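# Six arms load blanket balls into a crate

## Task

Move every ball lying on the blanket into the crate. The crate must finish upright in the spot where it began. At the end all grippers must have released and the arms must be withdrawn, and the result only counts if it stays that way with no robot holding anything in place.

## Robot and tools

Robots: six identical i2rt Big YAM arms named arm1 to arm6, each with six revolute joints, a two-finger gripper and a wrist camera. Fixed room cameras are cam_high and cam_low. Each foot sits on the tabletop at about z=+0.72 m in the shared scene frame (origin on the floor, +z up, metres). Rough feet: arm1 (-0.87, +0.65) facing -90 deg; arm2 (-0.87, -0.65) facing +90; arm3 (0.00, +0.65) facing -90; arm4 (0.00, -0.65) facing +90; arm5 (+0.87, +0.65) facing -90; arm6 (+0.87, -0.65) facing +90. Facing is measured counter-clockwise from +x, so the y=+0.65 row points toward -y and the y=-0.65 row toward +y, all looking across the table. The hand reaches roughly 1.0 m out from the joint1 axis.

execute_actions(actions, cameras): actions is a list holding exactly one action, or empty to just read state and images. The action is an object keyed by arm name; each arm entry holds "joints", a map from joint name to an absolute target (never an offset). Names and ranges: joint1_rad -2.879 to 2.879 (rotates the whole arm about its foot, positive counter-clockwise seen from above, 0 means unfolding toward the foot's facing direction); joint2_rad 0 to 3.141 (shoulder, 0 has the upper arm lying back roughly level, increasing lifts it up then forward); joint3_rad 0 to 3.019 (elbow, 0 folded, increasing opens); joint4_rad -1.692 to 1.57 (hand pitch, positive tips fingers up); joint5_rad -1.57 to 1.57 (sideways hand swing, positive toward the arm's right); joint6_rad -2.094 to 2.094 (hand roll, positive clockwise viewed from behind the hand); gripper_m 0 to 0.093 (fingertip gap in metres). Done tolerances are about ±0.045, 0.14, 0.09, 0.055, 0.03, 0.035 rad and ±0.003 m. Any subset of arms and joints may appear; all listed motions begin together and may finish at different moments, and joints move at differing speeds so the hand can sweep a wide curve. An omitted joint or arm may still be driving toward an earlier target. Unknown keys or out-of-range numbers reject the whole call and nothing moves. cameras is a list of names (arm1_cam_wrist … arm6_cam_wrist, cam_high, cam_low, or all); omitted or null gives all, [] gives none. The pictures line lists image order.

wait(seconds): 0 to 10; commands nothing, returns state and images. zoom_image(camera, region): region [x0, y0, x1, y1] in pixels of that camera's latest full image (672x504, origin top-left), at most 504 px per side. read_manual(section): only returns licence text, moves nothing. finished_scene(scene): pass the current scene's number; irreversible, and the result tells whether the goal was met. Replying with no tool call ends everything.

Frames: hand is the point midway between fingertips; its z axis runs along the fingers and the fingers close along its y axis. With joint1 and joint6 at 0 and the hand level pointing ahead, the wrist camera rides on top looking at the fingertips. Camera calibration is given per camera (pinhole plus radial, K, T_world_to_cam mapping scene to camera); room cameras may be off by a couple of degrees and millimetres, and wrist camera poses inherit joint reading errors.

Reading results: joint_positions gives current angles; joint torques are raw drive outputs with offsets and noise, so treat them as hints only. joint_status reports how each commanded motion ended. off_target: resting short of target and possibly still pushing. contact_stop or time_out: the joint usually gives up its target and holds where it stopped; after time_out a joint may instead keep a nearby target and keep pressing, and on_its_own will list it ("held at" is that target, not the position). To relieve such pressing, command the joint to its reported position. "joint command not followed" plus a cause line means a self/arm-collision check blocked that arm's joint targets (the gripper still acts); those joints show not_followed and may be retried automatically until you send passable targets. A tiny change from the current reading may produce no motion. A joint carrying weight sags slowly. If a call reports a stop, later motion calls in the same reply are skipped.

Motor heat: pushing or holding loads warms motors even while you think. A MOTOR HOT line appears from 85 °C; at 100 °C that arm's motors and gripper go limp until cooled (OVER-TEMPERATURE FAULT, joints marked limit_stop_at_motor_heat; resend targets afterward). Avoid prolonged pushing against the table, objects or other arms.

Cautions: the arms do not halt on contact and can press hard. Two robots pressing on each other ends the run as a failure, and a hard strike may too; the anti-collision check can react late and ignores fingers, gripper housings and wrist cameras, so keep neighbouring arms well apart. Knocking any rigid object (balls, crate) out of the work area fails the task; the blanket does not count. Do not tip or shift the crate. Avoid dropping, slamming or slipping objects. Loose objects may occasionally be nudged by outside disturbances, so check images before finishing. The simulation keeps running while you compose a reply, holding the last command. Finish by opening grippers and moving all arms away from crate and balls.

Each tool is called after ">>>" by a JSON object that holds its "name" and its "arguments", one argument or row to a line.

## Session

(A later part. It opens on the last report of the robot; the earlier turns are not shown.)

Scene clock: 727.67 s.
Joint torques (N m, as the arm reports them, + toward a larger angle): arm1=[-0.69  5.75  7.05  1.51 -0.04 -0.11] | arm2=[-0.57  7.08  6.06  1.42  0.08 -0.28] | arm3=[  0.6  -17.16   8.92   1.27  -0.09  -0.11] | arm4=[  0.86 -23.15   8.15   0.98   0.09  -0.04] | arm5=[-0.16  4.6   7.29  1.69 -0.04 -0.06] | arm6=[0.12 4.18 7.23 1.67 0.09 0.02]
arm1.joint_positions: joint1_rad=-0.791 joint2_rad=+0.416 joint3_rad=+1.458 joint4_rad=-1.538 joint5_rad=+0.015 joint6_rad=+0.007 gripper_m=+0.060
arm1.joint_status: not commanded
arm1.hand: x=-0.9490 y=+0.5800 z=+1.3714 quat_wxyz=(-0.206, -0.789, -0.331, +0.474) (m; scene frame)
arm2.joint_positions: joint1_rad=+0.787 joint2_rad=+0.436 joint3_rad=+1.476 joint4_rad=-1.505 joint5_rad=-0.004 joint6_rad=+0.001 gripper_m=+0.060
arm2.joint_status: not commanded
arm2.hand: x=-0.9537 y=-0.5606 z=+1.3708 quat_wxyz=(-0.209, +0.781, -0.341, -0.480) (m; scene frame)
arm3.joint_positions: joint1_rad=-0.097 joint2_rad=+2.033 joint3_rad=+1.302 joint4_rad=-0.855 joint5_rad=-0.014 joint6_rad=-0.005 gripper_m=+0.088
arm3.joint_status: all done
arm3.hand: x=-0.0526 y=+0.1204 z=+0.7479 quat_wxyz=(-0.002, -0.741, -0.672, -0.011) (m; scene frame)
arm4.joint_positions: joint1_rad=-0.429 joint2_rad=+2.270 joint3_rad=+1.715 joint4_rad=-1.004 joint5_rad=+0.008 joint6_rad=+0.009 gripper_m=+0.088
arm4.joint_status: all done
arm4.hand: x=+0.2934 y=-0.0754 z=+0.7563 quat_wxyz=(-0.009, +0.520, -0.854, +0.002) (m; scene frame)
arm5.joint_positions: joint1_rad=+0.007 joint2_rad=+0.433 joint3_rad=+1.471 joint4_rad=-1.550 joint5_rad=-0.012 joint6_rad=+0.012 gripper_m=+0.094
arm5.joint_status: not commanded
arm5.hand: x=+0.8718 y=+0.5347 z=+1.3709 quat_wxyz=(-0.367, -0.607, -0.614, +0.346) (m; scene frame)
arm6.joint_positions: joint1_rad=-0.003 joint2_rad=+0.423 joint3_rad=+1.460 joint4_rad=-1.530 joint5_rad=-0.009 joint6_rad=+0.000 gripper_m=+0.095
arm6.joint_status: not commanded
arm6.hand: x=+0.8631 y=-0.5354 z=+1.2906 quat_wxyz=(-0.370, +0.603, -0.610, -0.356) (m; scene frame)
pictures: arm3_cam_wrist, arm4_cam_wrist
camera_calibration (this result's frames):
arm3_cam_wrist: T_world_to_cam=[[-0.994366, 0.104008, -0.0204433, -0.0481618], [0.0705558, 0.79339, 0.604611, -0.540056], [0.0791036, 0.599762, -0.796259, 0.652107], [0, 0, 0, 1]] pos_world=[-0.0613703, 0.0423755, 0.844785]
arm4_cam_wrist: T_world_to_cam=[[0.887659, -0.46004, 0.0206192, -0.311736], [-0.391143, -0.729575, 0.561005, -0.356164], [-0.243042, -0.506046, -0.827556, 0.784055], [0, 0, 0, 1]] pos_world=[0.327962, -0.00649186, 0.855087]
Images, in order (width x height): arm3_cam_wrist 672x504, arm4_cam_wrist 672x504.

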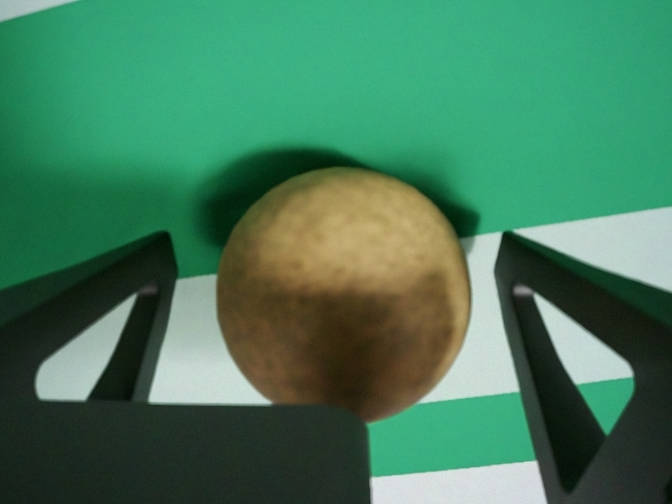

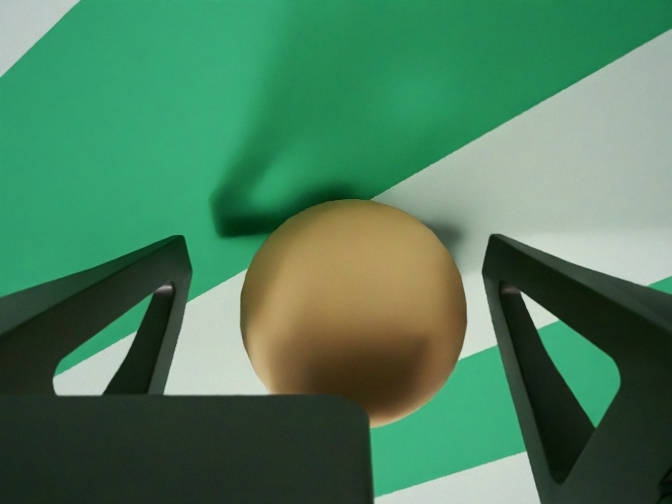

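>>> {"name": "execute_actions", "arguments": {
  "actions": [
    {"arm3":{"joints":{"gripper_m":0.045}},"arm4":{"joints":{"gripper_m":0.045}}}
  ],
  "cameras": []
}}

>>> {"name": "execute_actions", "arguments": {
  "actions": [
    {"arm3":{"joints":{"joint2_rad":1.3,"joint4_rad":-0.989}},"arm4":{"joints":{"joint2_rad":1.3,"joint4_rad":-0.843}}}
  ],
  "cameras": []
}}

>>> {"name": "execute_actions", "arguments": {
  "actions": [
    {"arm3":{"joints":{"joint1_rad":-0.8,"joint3_rad":2.26}},"arm4":{"joints":{"joint1_rad":0.9,"joint3_rad":1.98}}}
  ],
  "cameras": []
}}

>>> {"name": "execute_actions", "arguments": {
  "actions": [
    {"arm3":{"joints":{"joint2_rad":2.27}},"arm4":{"joints":{"joint2_rad":2.14}}}
  ],
  "cameras": []
}}

>>> {"name": "execute_actions", "arguments": {
  "actions": [
    {"arm3":{"joints":{"gripper_m":0.088}},"arm4":{"joints":{"gripper_m":0.088}}}
  ],
  "cameras": []
}}

>>> {"name": "execute_actions", "arguments": {
  "actions": [
    {"arm3":{"joints":{"joint2_rad":1.35}},"arm4":{"joints":{"joint2_rad":1.35}}}
  ],
  "cameras": []
}}

>>> {"name": "execute_actions", "arguments": {
  "actions": [
    {"arm3":{"joints":{"joint1_rad":-0.158,"joint3_rad":1.985,"joint4_rad":-1.341}},"arm4":{"joints":{"joint1_rad":-0.145,"joint3_rad":1.705,"joint4_rad":-1.202}}}
  ],
  "cameras": []
}}

>>> {"name": "execute_actions", "arguments": {
  "actions": [
    {"arm3":{"joints":{"joint2_rad":2.211}},"arm4":{"joints":{"joint2_rad":2.071}}}
  ],
  "cameras": ["arm3_cam_wrist","arm4_cam_wrist","cam_high"]
}}

Scene clock: 741.33 s.
Joint torques (N m, as the arm reports them, + toward a larger angle): arm1=[-0.77  5.33  7.01  1.55 -0.04 -0.12] | arm2=[-0.6   7.07  6.08  1.42  0.07 -0.28] | arm3=[  0.79 -16.38   8.86   1.19  -0.07  -0.12] | arm4=[  0.51 -22.91   8.23   0.8    0.08  -0.04] | arm5=[-0.18  4.65  7.28  1.68 -0.04 -0.07] | arm6=[1.09 4.75 7.08 1.62 0.14 0.03]
arm1.joint_positions: joint1_rad=-0.791 joint2_rad=+0.416 joint3_rad=+1.458 joint4_rad=-1.538 joint5_rad=+0.015 joint6_rad=+0.007 gripper_m=+0.060
arm1.joint_status: not commanded
arm1.hand: x=-0.9490 y=+0.5800 z=+1.3714 quat_wxyz=(-0.206, -0.789, -0.331, +0.474) (m; scene frame)
arm2.joint_positions: joint1_rad=+0.787 joint2_rad=+0.436 joint3_rad=+1.476 joint4_rad=-1.505 joint5_rad=-0.004 joint6_rad=+0.001 gripper_m=+0.060
arm2.joint_status: not commanded
arm2.hand: x=-0.9537 y=-0.5606 z=+1.3708 quat_wxyz=(-0.209, +0.781, -0.341, -0.480) (m; scene frame)
arm3.joint_positions: joint1_rad=-0.097 joint2_rad=+2.033 joint3_rad=+1.302 joint4_rad=-0.855 joint5_rad=-0.014 joint6_rad=-0.005 gripper_m=+0.057
arm3.joint_status: gripper_m off_target (ended at +0.057, target +0.045)
arm3.hand: x=-0.0526 y=+0.1204 z=+0.7479 quat_wxyz=(-0.002, -0.741, -0.672, -0.011) (m; scene frame)
arm4.joint_positions: joint1_rad=-0.429 joint2_rad=+2.270 joint3_rad=+1.715 joint4_rad=-1.004 joint5_rad=+0.008 joint6_rad=+0.009 gripper_m=+0.057
arm4.joint_status: gripper_m off_target (ended at +0.057, target +0.045)
arm4.hand: x=+0.2935 y=-0.0754 z=+0.7563 quat_wxyz=(-0.009, +0.520, -0.854, +0.002) (m; scene frame)
arm5.joint_positions: joint1_rad=+0.007 joint2_rad=+0.433 joint3_rad=+1.471 joint4_rad=-1.550 joint5_rad=-0.012 joint6_rad=+0.012 gripper_m=+0.094
arm5.joint_status: not commanded
arm5.hand: x=+0.8718 y=+0.5347 z=+1.3709 quat_wxyz=(-0.367, -0.607, -0.614, +0.346) (m; scene frame)
arm6.joint_positions: joint1_rad=-0.003 joint2_rad=+0.423 joint3_rad=+1.460 joint4_rad=-1.530 joint5_rad=-0.009 joint6_rad=+0.000 gripper_m=+0.095
arm6.joint_status: not commanded
arm6.hand: x=+0.8631 y=-0.5354 z=+1.2906 quat_wxyz=(-0.370, +0.603, -0.610, -0.356) (m; scene frame)
pictures: none
No camera images: the call's "cameras" was empty. Leave "cameras" out to get every camera's image.

Scene clock: 743.43 s.
Joint torques (N m, as the arm reports them, + toward a larger angle): arm1=[-0.59  5.17  7.09  1.55 -0.05 -0.1 ] | arm2=[-0.58  7.06  6.06  1.4   0.08 -0.28] | arm3=[ 0.79 -9.47 12.98  1.23 -0.05 -0.1 ] | arm4=[  0.72 -11.73  11.87   2.28   0.08  -0.04] | arm5=[-0.22  4.62  7.28  1.67 -0.04 -0.06] | arm6=[0.43 4.02 7.16 1.85 0.17 0.02]
arm1.joint_positions: joint1_rad=-0.791 joint2_rad=+0.416 joint3_rad=+1.458 joint4_rad=-1.538 joint5_rad=+0.015 joint6_rad=+0.007 gripper_m=+0.060
arm1.joint_status: not commanded
arm1.hand: x=-0.9490 y=+0.5800 z=+1.3714 quat_wxyz=(-0.206, -0.789, -0.331, +0.474) (m; scene frame)
arm2.joint_positions: joint1_rad=+0.787 joint2_rad=+0.436 joint3_rad=+1.476 joint4_rad=-1.505 joint5_rad=-0.004 joint6_rad=+0.001 gripper_m=+0.060
arm2.joint_status: not commanded
arm2.hand: x=-0.9537 y=-0.5606 z=+1.3708 quat_wxyz=(-0.209, +0.781, -0.341, -0.480) (m; scene frame)
arm3.joint_positions: joint1_rad=-0.097 joint2_rad=+1.293 joint3_rad=+1.300 joint4_rad=-0.974 joint5_rad=-0.014 joint6_rad=-0.005 gripper_m=+0.057
arm3.joint_status: all done
arm3.hand: x=-0.0515 y=+0.1481 z=+1.1230 quat_wxyz=(-0.206, -0.706, -0.642, +0.216) (m; scene frame)
arm4.joint_positions: joint1_rad=-0.429 joint2_rad=+1.309 joint3_rad=+1.703 joint4_rad=-0.845 joint5_rad=+0.008 joint6_rad=+0.009 gripper_m=+0.057
arm4.joint_status: all done
arm4.hand: x=+0.2534 y=-0.1473 z=+1.3801 quat_wxyz=(-0.454, +0.440, -0.724, -0.275) (m; scene frame)
arm5.joint_positions: joint1_rad=+0.007 joint2_rad=+0.433 joint3_rad=+1.471 joint4_rad=-1.550 joint5_rad=-0.012 joint6_rad=+0.012 gripper_m=+0.094
arm5.joint_status: not commanded
arm5.hand: x=+0.8718 y=+0.5347 z=+1.3709 quat_wxyz=(-0.367, -0.607, -0.614, +0.346) (m; scene frame)
arm6.joint_positions: joint1_rad=-0.003 joint2_rad=+0.423 joint3_rad=+1.460 joint4_rad=-1.530 joint5_rad=-0.009 joint6_rad=+0.000 gripper_m=+0.095
arm6.joint_status: not commanded
arm6.hand: x=+0.8631 y=-0.5354 z=+1.2906 quat_wxyz=(-0.370, +0.603, -0.610, -0.356) (m; scene frame)
pictures: none
No camera images: the call's "cameras" was empty. Leave "cameras" out to get every camera's image.

Scene clock: 745.33 s.
Joint torques (N m, as the arm reports them, + toward a larger angle): arm1=[-0.88  5.61  7.09  1.55 -0.05 -0.11] | arm2=[-0.59  7.06  6.06  1.4   0.07 -0.28] | arm3=[ 1.3  -6.78  9.12  2.33 -0.13 -0.12] | arm4=[ -0.06 -11.29  14.69   2.4    0.08  -0.04] | arm5=[-0.16  4.66  7.3   1.68 -0.04 -0.06] | arm6=[0.98 3.95 7.22 2.02 0.08 0.05]
arm1.joint_positions: joint1_rad=-0.791 joint2_rad=+0.416 joint3_rad=+1.458 joint4_rad=-1.538 joint5_rad=+0.015 joint6_rad=+0.007 gripper_m=+0.060
arm1.joint_status: not commanded
arm1.hand: x=-0.9490 y=+0.5800 z=+1.3714 quat_wxyz=(-0.206, -0.789, -0.331, +0.474) (m; scene frame)
arm2.joint_positions: joint1_rad=+0.787 joint2_rad=+0.436 joint3_rad=+1.476 joint4_rad=-1.505 joint5_rad=-0.004 joint6_rad=+0.001 gripper_m=+0.060
arm2.joint_status: not commanded
arm2.hand: x=-0.9537 y=-0.5606 z=+1.3708 quat_wxyz=(-0.209, +0.781, -0.341, -0.480) (m; scene frame)
arm3.joint_positions: joint1_rad=-0.796 joint2_rad=+1.300 joint3_rad=+2.250 joint4_rad=-0.983 joint5_rad=-0.011 joint6_rad=-0.005 gripper_m=+0.057
arm3.joint_status: all done
arm3.hand: x=-0.3291 y=+0.3350 z=+1.6236 quat_wxyz=(-0.264, -0.665, -0.274, +0.642) (m; scene frame)
arm4.joint_positions: joint1_rad=+0.904 joint2_rad=+1.310 joint3_rad=+1.934 joint4_rad=-0.846 joint5_rad=+0.008 joint6_rad=+0.009 gripper_m=+0.057
arm4.joint_status: all done
arm4.hand: x=-0.4130 y=-0.2970 z=+1.5063 quat_wxyz=(-0.216, +0.733, -0.276, -0.584) (m; scene frame)
arm5.joint_positions: joint1_rad=+0.007 joint2_rad=+0.433 joint3_rad=+1.471 joint4_rad=-1.550 joint5_rad=-0.012 joint6_rad=+0.012 gripper_m=+0.094
arm5.joint_status: not commanded
arm5.hand: x=+0.8718 y=+0.5347 z=+1.3709 quat_wxyz=(-0.367, -0.607, -0.614, +0.346) (m; scene frame)
arm6.joint_positions: joint1_rad=-0.003 joint2_rad=+0.423 joint3_rad=+1.460 joint4_rad=-1.530 joint5_rad=-0.009 joint6_rad=+0.000 gripper_m=+0.095
arm6.joint_status: not commanded
arm6.hand: x=+0.8631 y=-0.5354 z=+1.2906 quat_wxyz=(-0.370, +0.603, -0.610, -0.356) (m; scene frame)
pictures: none
No camera images: the call's "cameras" was empty. Leave "cameras" out to get every camera's image.

Scene clock: 747.40 s.
Joint torques (N m, as the arm reports them, + toward a larger angle): arm1=[-0.59  5.49  7.06  1.63 -0.04 -0.11] | arm2=[-0.59  7.05  6.06  1.41  0.07 -0.29] | arm3=[  1.23 -21.25  14.83   1.77  -0.15  -0.11] | arm4=[ -0.05 -23.61  13.17   1.66   0.08  -0.04] | arm5=[-0.17  4.77  7.27  1.7  -0.04 -0.06] | arm6=[0.99 4.57 7.12 1.84 0.14 0.02]
arm1.joint_positions: joint1_rad=-0.791 joint2_rad=+0.416 joint3_rad=+1.458 joint4_rad=-1.538 joint5_rad=+0.015 joint6_rad=+0.007 gripper_m=+0.060
arm1.joint_status: not commanded
arm1.hand: x=-0.9490 y=+0.5800 z=+1.3714 quat_wxyz=(-0.206, -0.789, -0.331, +0.474) (m; scene frame)
arm2.joint_positions: joint1_rad=+0.787 joint2_rad=+0.436 joint3_rad=+1.476 joint4_rad=-1.505 joint5_rad=-0.004 joint6_rad=+0.001 gripper_m=+0.060
arm2.joint_status: not commanded
arm2.hand: x=-0.9537 y=-0.5606 z=+1.3708 quat_wxyz=(-0.209, +0.781, -0.341, -0.480) (m; scene frame)
arm3.joint_positions: joint1_rad=-0.796 joint2_rad=+2.242 joint3_rad=+2.228 joint4_rad=-0.986 joint5_rad=-0.011 joint6_rad=-0.005 gripper_m=+0.057
arm3.joint_status: all done
arm3.hand: x=-0.5931 y=+0.0756 z=+0.9798 quat_wxyz=(-0.112, -0.888, -0.363, +0.258) (m; scene frame)
arm4.joint_positions: joint1_rad=+0.904 joint2_rad=+2.125 joint3_rad=+1.957 joint4_rad=-0.846 joint5_rad=+0.008 joint6_rad=+0.009 gripper_m=+0.057
arm4.joint_status: all done
arm4.hand: x=-0.5969 y=-0.1387 z=+0.9664 quat_wxyz=(-0.097, +0.901, -0.338, -0.254) (m; scene frame)
arm5.joint_positions: joint1_rad=+0.007 joint2_rad=+0.433 joint3_rad=+1.471 joint4_rad=-1.550 joint5_rad=-0.012 joint6_rad=+0.012 gripper_m=+0.094
arm5.joint_status: not commanded
arm5.hand: x=+0.8718 y=+0.5347 z=+1.3709 quat_wxyz=(-0.367, -0.607, -0.614, +0.346) (m; scene frame)
arm6.joint_positions: joint1_rad=-0.003 joint2_rad=+0.423 joint3_rad=+1.460 joint4_rad=-1.530 joint5_rad=-0.009 joint6_rad=+0.000 gripper_m=+0.095
arm6.joint_status: not commanded
arm6.hand: x=+0.8631 y=-0.5354 z=+1.2906 quat_wxyz=(-0.370, +0.603, -0.610, -0.356) (m; scene frame)
pictures: none
No camera images: the call's "cameras" was empty. Leave "cameras" out to get every camera's image.

Scene clock: 747.97 s.
Joint torques (N m, as the arm reports them, + toward a larger angle): arm1=[-0.55  5.5   7.03  1.51 -0.03 -0.11] | arm2=[-0.58  7.04  6.07  1.4   0.08 -0.29] | arm3=[  1.46 -20.9   14.89   1.67  -0.14  -0.12] | arm4=[ -0.08 -23.59  13.31   1.68   0.08  -0.04] | arm5=[-0.18  4.64  7.29  1.7  -0.04 -0.06] | arm6=[-0.15  4.73  7.05  1.77  0.14 -0.01]
arm1.joint_positions: joint1_rad=-0.791 joint2_rad=+0.416 joint3_rad=+1.458 joint4_rad=-1.538 joint5_rad=+0.015 joint6_rad=+0.007 gripper_m=+0.060
arm1.joint_status: not commanded
arm1.hand: x=-0.9490 y=+0.5800 z=+1.3714 quat_wxyz=(-0.206, -0.789, -0.331, +0.474) (m; scene frame)
arm2.joint_positions: joint1_rad=+0.787 joint2_rad=+0.436 joint3_rad=+1.476 joint4_rad=-1.505 joint5_rad=-0.004 joint6_rad=+0.001 gripper_m=+0.060
arm2.joint_status: not commanded
arm2.hand: x=-0.9537 y=-0.5606 z=+1.3708 quat_wxyz=(-0.209, +0.781, -0.341, -0.480) (m; scene frame)
arm3.joint_positions: joint1_rad=-0.796 joint2_rad=+2.242 joint3_rad=+2.228 joint4_rad=-0.986 joint5_rad=-0.011 joint6_rad=-0.005 gripper_m=+0.088
arm3.joint_status: all done
arm3.hand: x=-0.5931 y=+0.0756 z=+0.9798 quat_wxyz=(-0.112, -0.888, -0.363, +0.258) (m; scene frame)
arm4.joint_positions: joint1_rad=+0.904 joint2_rad=+2.125 joint3_rad=+1.957 joint4_rad=-0.846 joint5_rad=+0.008 joint6_rad=+0.009 gripper_m=+0.088
arm4.joint_status: all done
arm4.hand: x=-0.5969 y=-0.1387 z=+0.9664 quat_wxyz=(-0.097, +0.901, -0.338, -0.254) (m; scene frame)
arm5.joint_positions: joint1_rad=+0.007 joint2_rad=+0.433 joint3_rad=+1.471 joint4_rad=-1.550 joint5_rad=-0.012 joint6_rad=+0.012 gripper_m=+0.094
arm5.joint_status: not commanded
arm5.hand: x=+0.8718 y=+0.5347 z=+1.3709 quat_wxyz=(-0.367, -0.607, -0.614, +0.346) (m; scene frame)
arm6.joint_positions: joint1_rad=-0.003 joint2_rad=+0.423 joint3_rad=+1.460 joint4_rad=-1.530 joint5_rad=-0.009 joint6_rad=+0.000 gripper_m=+0.095
arm6.joint_status: not commanded
arm6.hand: x=+0.8631 y=-0.5354 z=+1.2906 quat_wxyz=(-0.370, +0.603, -0.610, -0.356) (m; scene frame)
pictures: none
No camera images: the call's "cameras" was empty. Leave "cameras" out to get every camera's image.

Scene clock: 750.43 s.
Joint torques (N m, as the arm reports them, + toward a larger angle): arm1=[-0.4   5.65  7.07  1.56 -0.05 -0.11] | arm2=[-0.56  7.08  6.07  1.41  0.08 -0.28] | arm3=[ 1.36 -6.56 10.33  2.46 -0.14 -0.13] | arm4=[ -0.03 -10.88  10.28   2.32   0.08  -0.04] | arm5=[-0.11  4.7   7.31  1.67 -0.04 -0.06] | arm6=[1.14 4.27 7.15 1.8  0.15 0.01]
arm1.joint_positions: joint1_rad=-0.791 joint2_rad=+0.416 joint3_rad=+1.458 joint4_rad=-1.538 joint5_rad=+0.015 joint6_rad=+0.007 gripper_m=+0.060
arm1.joint_status: not commanded
arm1.hand: x=-0.9490 y=+0.5800 z=+1.3714 quat_wxyz=(-0.206, -0.789, -0.331, +0.474) (m; scene frame)
arm2.joint_positions: joint1_rad=+0.787 joint2_rad=+0.436 joint3_rad=+1.476 joint4_rad=-1.505 joint5_rad=-0.004 joint6_rad=+0.001 gripper_m=+0.060
arm2.joint_status: not commanded
arm2.hand: x=-0.9537 y=-0.5606 z=+1.3708 quat_wxyz=(-0.209, +0.781, -0.341, -0.480) (m; scene frame)
arm3.joint_positions: joint1_rad=-0.796 joint2_rad=+1.337 joint3_rad=+2.241 joint4_rad=-0.986 joint5_rad=-0.011 joint6_rad=-0.005 gripper_m=+0.088
arm3.joint_status: all done
arm3.hand: x=-0.3486 y=+0.3160 z=+1.6023 quat_wxyz=(-0.258, -0.681, -0.280, +0.626) (m; scene frame)
arm4.joint_positions: joint1_rad=+0.904 joint2_rad=+1.347 joint3_rad=+1.977 joint4_rad=-0.843 joint5_rad=+0.008 joint6_rad=+0.009 gripper_m=+0.088
arm4.joint_status: all done
arm4.hand: x=-0.4231 y=-0.2884 z=+1.5112 quat_wxyz=(-0.217, +0.730, -0.275, -0.587) (m; scene frame)
arm5.joint_positions: joint1_rad=+0.007 joint2_rad=+0.433 joint3_rad=+1.471 joint4_rad=-1.550 joint5_rad=-0.012 joint6_rad=+0.012 gripper_m=+0.094
arm5.joint_status: not commanded
arm5.hand: x=+0.8718 y=+0.5347 z=+1.3709 quat_wxyz=(-0.367, -0.607, -0.614, +0.346) (m; scene frame)
arm6.joint_positions: joint1_rad=-0.003 joint2_rad=+0.423 joint3_rad=+1.460 joint4_rad=-1.530 joint5_rad=-0.009 joint6_rad=+0.000 gripper_m=+0.095
arm6.joint_status: not commanded
arm6.hand: x=+0.8631 y=-0.5354 z=+1.2906 quat_wxyz=(-0.370, +0.603, -0.610, -0.356) (m; scene frame)
pictures: none
No camera images: the call's "cameras" was empty. Leave "cameras" out to get every camera's image.

Scene clock: 751.93 s.
Joint torques (N m, as the arm reports them, + toward a larger angle): arm1=[-0.44  5.43  7.12  1.57 -0.03 -0.12] | arm2=[-0.64  7.05  6.07  1.41  0.08 -0.28] | arm3=[ 1.63 -8.53 11.8   1.58 -0.02 -0.11] | arm4=[  0.97 -11.78  11.07   1.4   -0.03  -0.04] | arm5=[-0.13  4.62  7.29  1.66 -0.05 -0.06] | arm6=[0.8  4.19 7.14 1.79 0.11 0.01]
arm1.joint_positions: joint1_rad=-0.791 joint2_rad=+0.416 joint3_rad=+1.458 joint4_rad=-1.538 joint5_rad=+0.015 joint6_rad=+0.007 gripper_m=+0.060
arm1.joint_status: not commanded
arm1.hand: x=-0.9490 y=+0.5800 z=+1.3714 quat_wxyz=(-0.206, -0.789, -0.331, +0.474) (m; scene frame)
arm2.joint_positions: joint1_rad=+0.787 joint2_rad=+0.436 joint3_rad=+1.476 joint4_rad=-1.505 joint5_rad=-0.004 joint6_rad=+0.001 gripper_m=+0.060
arm2.joint_status: not commanded
arm2.hand: x=-0.9537 y=-0.5606 z=+1.3708 quat_wxyz=(-0.209, +0.781, -0.341, -0.480) (m; scene frame)
arm3.joint_positions: joint1_rad=-0.155 joint2_rad=+1.343 joint3_rad=+1.970 joint4_rad=-1.326 joint5_rad=-0.014 joint6_rad=-0.005 gripper_m=+0.088
arm3.joint_status: all done
arm3.hand: x=-0.0809 y=+0.1575 z=+1.3897 quat_wxyz=(-0.280, -0.688, -0.590, +0.317) (m; scene frame)
arm4.joint_positions: joint1_rad=-0.149 joint2_rad=+1.353 joint3_rad=+1.703 joint4_rad=-1.194 joint5_rad=+0.010 joint6_rad=+0.009 gripper_m=+0.088
arm4.joint_status: all done
arm4.hand: x=+0.0987 y=-0.1306 z=+1.2884 quat_wxyz=(-0.277, +0.592, -0.723, -0.222) (m; scene frame)
arm5.joint_positions: joint1_rad=+0.007 joint2_rad=+0.433 joint3_rad=+1.471 joint4_rad=-1.550 joint5_rad=-0.012 joint6_rad=+0.012 gripper_m=+0.094
arm5.joint_status: not commanded
arm5.hand: x=+0.8718 y=+0.5347 z=+1.3709 quat_wxyz=(-0.367, -0.607, -0.614, +0.346) (m; scene frame)
arm6.joint_positions: joint1_rad=-0.003 joint2_rad=+0.423 joint3_rad=+1.460 joint4_rad=-1.530 joint5_rad=-0.009 joint6_rad=+0.000 gripper_m=+0.095
arm6.joint_status: not commanded
arm6.hand: x=+0.8631 y=-0.5354 z=+1.2906 quat_wxyz=(-0.370, +0.603, -0.610, -0.356) (m; scene frame)
pictures: none
No camera images: the call's "cameras" was empty. Leave "cameras" out to get every camera's image.

Scene clock: 753.77 s.
Joint torques (N m, as the arm reports them, + toward a larger angle): arm1=[-0.63  5.46  7.12  1.52 -0.04 -0.11] | arm2=[-0.6   7.03  6.06  1.39  0.07 -0.28] | arm3=[  1.51 -20.01  13.11   0.23  -0.03  -0.1 ] | arm4=[  0.46 -21.33  10.76   0.19  -0.02  -0.04] | arm5=[-0.26  4.62  7.28  1.68 -0.04 -0.06] | arm6=[0.73 4.03 7.21 1.63 0.14 0.03]
arm1.joint_positions: joint1_rad=-0.791 joint2_rad=+0.416 joint3_rad=+1.458 joint4_rad=-1.538 joint5_rad=+0.015 joint6_rad=+0.007 gripper_m=+0.060
arm1.joint_status: not commanded
arm1.hand: x=-0.9490 y=+0.5800 z=+1.3714 quat_wxyz=(-0.206, -0.789, -0.331, +0.474) (m; scene frame)
arm2.joint_positions: joint1_rad=+0.787 joint2_rad=+0.436 joint3_rad=+1.476 joint4_rad=-1.505 joint5_rad=-0.004 joint6_rad=+0.001 gripper_m=+0.060
arm2.joint_status: not commanded
arm2.hand: x=-0.9537 y=-0.5606 z=+1.3708 quat_wxyz=(-0.209, +0.781, -0.341, -0.480) (m; scene frame)
arm3.joint_positions: joint1_rad=-0.155 joint2_rad=+2.192 joint3_rad=+1.957 joint4_rad=-1.331 joint5_rad=-0.014 joint6_rad=-0.005 gripper_m=+0.088
arm3.joint_status: all done
arm3.hand: x=-0.1060 y=-0.0116 z=+0.8735 quat_wxyz=(-0.009, -0.760, -0.650, -0.004) (m; scene frame)
arm4.joint_positions: joint1_rad=-0.149 joint2_rad=+2.065 joint3_rad=+1.693 joint4_rad=-1.197 joint5_rad=+0.010 joint6_rad=+0.009 gripper_m=+0.088
arm4.joint_status: all done
arm4.hand: x=+0.1174 y=-0.0438 z=+0.8728 quat_wxyz=(-0.005, +0.634, -0.773, +0.006) (m; scene frame)
arm5.joint_positions: joint1_rad=+0.007 joint2_rad=+0.433 joint3_rad=+1.471 joint4_rad=-1.550 joint5_rad=-0.012 joint6_rad=+0.012 gripper_m=+0.094
arm5.joint_status: not commanded
arm5.hand: x=+0.8718 y=+0.5347 z=+1.3709 quat_wxyz=(-0.367, -0.607, -0.614, +0.346) (m; scene frame)
arm6.joint_positions: joint1_rad=-0.003 joint2_rad=+0.423 joint3_rad=+1.460 joint4_rad=-1.530 joint5_rad=-0.009 joint6_rad=+0.000 gripper_m=+0.095
arm6.joint_status: not commanded
arm6.hand: x=+0.8631 y=-0.5354 z=+1.2906 quat_wxyz=(-0.370, +0.603, -0.610, -0.356) (m; scene frame)
pictures: arm3_cam_wrist, arm4_cam_wrist, cam_high
camera_calibration (this result's frames):
arm3_cam_wrist: T_world_to_cam=[[-0.986578, 0.161893, -0.0213121, -0.0827199], [0.11851, 0.799687, 0.588605, -0.488448], [0.112334, 0.578179, -0.80814, 0.84918], [0, 0, 0, 1]] pos_world=[-0.119116, -0.0869809, 0.971997]
arm4_cam_wrist: T_world_to_cam=[[0.980425, -0.195498, 0.0233865, -0.145061], [-0.173655, -0.802619, 0.570654, -0.504495], [-0.0927912, -0.563545, -0.820857, 0.82771], [0, 0, 0, 1]] pos_world=[0.131417, 0.0331756, 0.970716]
Images, in order (width x height): arm3_cam_wrist 672x504, arm4_cam_wrist 672x504, cam_high 672x504.

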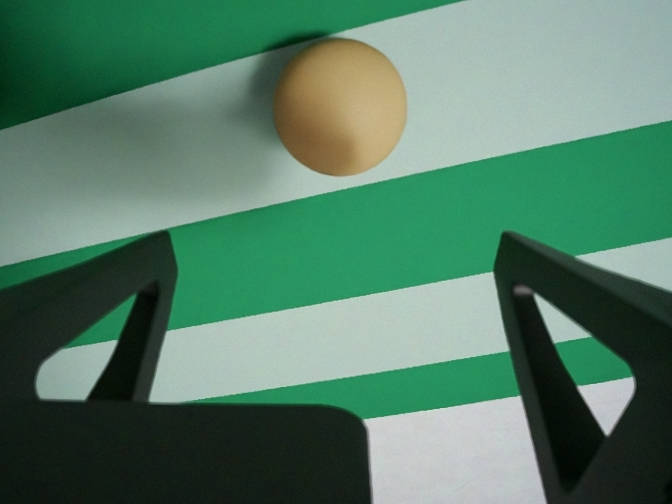

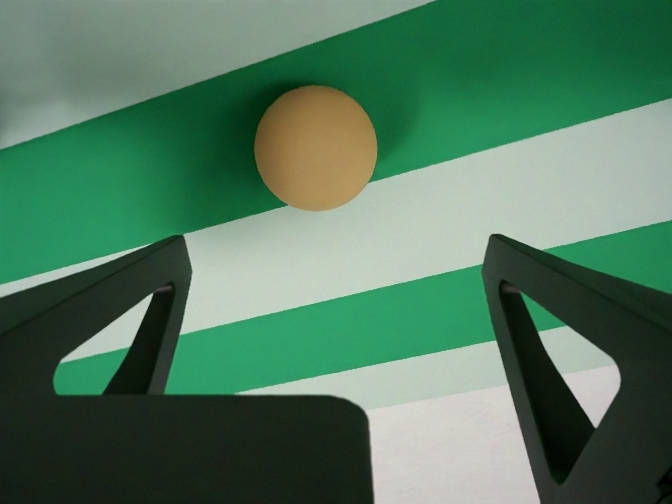

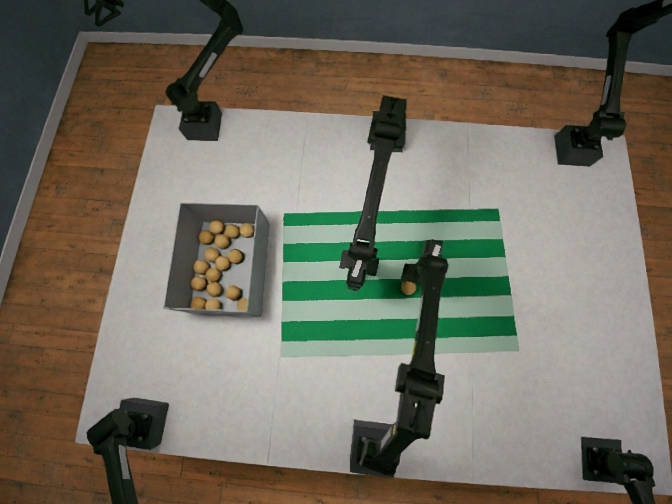

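>>> {"name": "execute_actions", "arguments": {
  "actions": [
    {"arm3":{"joints":{"joint2_rad":2.343,"joint3_rad":1.88,"joint4_rad":-1.105}},"arm4":{"joints":{"joint1_rad":-0.123,"joint2_rad":2.197,"joint3_rad":1.553,"joint4_rad":-0.926}}}
  ],
  "cameras": ["arm3_cam_wrist","arm4_cam_wrist"]
}}

Scene clock: 759.53 s.
Joint torques (N m, as the arm reports them, + toward a larger angle): arm1=[-0.58  5.26  7.09  1.59 -0.04 -0.12] | arm2=[-0.55  7.05  6.07  1.39  0.08 -0.28] | arm3=[  1.48 -20.89  10.44   1.23  -0.06  -0.13] | arm4=[  0.23 -21.49   7.98   0.86   0.06  -0.04] | arm5=[-0.17  4.65  7.27  1.68 -0.04 -0.06] | arm6=[0.53 4.35 7.21 1.65 0.1  0.02]
arm1.joint_positions: joint1_rad=-0.791 joint2_rad=+0.416 joint3_rad=+1.458 joint4_rad=-1.538 joint5_rad=+0.015 joint6_rad=+0.007 gripper_m=+0.060
arm1.joint_status: not commanded
arm1.hand: x=-0.9490 y=+0.5800 z=+1.3714 quat_wxyz=(-0.206, -0.789, -0.331, +0.474) (m; scene frame)
arm2.joint_positions: joint1_rad=+0.787 joint2_rad=+0.436 joint3_rad=+1.476 joint4_rad=-1.505 joint5_rad=-0.004 joint6_rad=+0.001 gripper_m=+0.060
arm2.joint_status: not commanded
arm2.hand: x=-0.9537 y=-0.5606 z=+1.3708 quat_wxyz=(-0.209, +0.781, -0.341, -0.480) (m; scene frame)
arm3.joint_positions: joint1_rad=-0.155 joint2_rad=+2.331 joint3_rad=+1.872 joint4_rad=-1.119 joint5_rad=-0.013 joint6_rad=-0.005 gripper_m=+0.088
arm3.joint_status: all done
arm3.hand: x=-0.1061 y=-0.0142 z=+0.7520 quat_wxyz=(-0.005, -0.760, -0.650, -0.008) (m; scene frame)
arm4.joint_positions: joint1_rad=-0.125 joint2_rad=+2.189 joint3_rad=+1.556 joint4_rad=-0.934 joint5_rad=+0.008 joint6_rad=+0.009 gripper_m=+0.088
arm4.joint_status: all done
arm4.hand: x=+0.1011 y=-0.0528 z=+0.7541 quat_wxyz=(-0.006, +0.643, -0.765, +0.004) (m; scene frame)
arm5.joint_positions: joint1_rad=+0.007 joint2_rad=+0.433 joint3_rad=+1.471 joint4_rad=-1.550 joint5_rad=-0.012 joint6_rad=+0.012 gripper_m=+0.094
arm5.joint_status: not commanded
arm5.hand: x=+0.8718 y=+0.5347 z=+1.3709 quat_wxyz=(-0.367, -0.607, -0.614, +0.346) (m; scene frame)
arm6.joint_positions: joint1_rad=-0.003 joint2_rad=+0.423 joint3_rad=+1.460 joint4_rad=-1.530 joint5_rad=-0.009 joint6_rad=+0.000 gripper_m=+0.095
arm6.joint_status: not commanded
arm6.hand: x=+0.8631 y=-0.5354 z=+1.2906 quat_wxyz=(-0.370, +0.603, -0.610, -0.356) (m; scene frame)
pictures: arm3_cam_wrist, arm4_cam_wrist
camera_calibration (this result's frames):
arm3_cam_wrist: T_world_to_cam=[[-0.986577, 0.162095, -0.0197697, -0.0861459], [0.118156, 0.792172, 0.598751, -0.422621], [0.112715, 0.588378, -0.800691, 0.747089], [0, 0, 0, 1]] pos_world=[-0.119263, -0.0908184, 0.84953]
arm4_cam_wrist: T_world_to_cam=[[0.984875, -0.171934, 0.0214339, -0.125856], [-0.153491, -0.808387, 0.568287, -0.447335], [-0.0803808, -0.562982, -0.822551, 0.723699], [0, 0, 0, 1]] pos_world=[0.113461, 0.0241704, 0.852192]
Images, in order (width x height): arm3_cam_wrist 672x504, arm4_cam_wrist 672x504.

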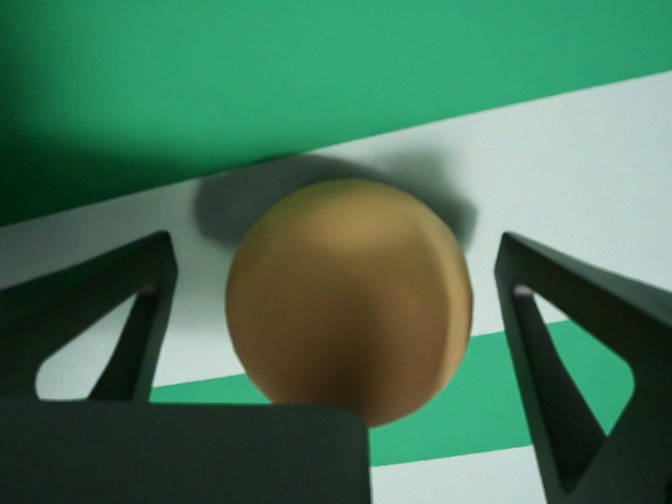

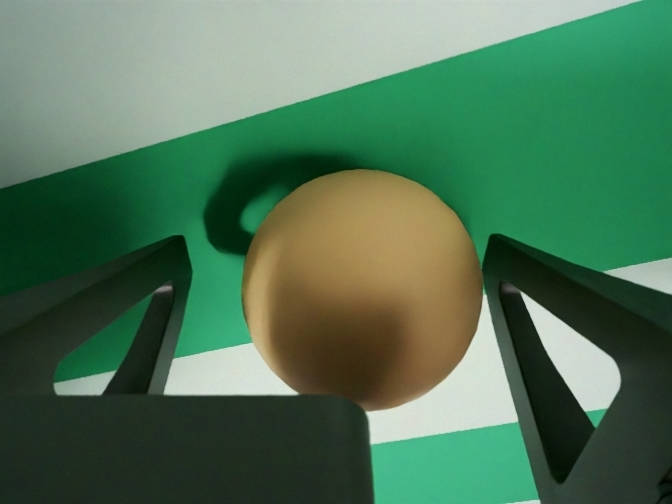

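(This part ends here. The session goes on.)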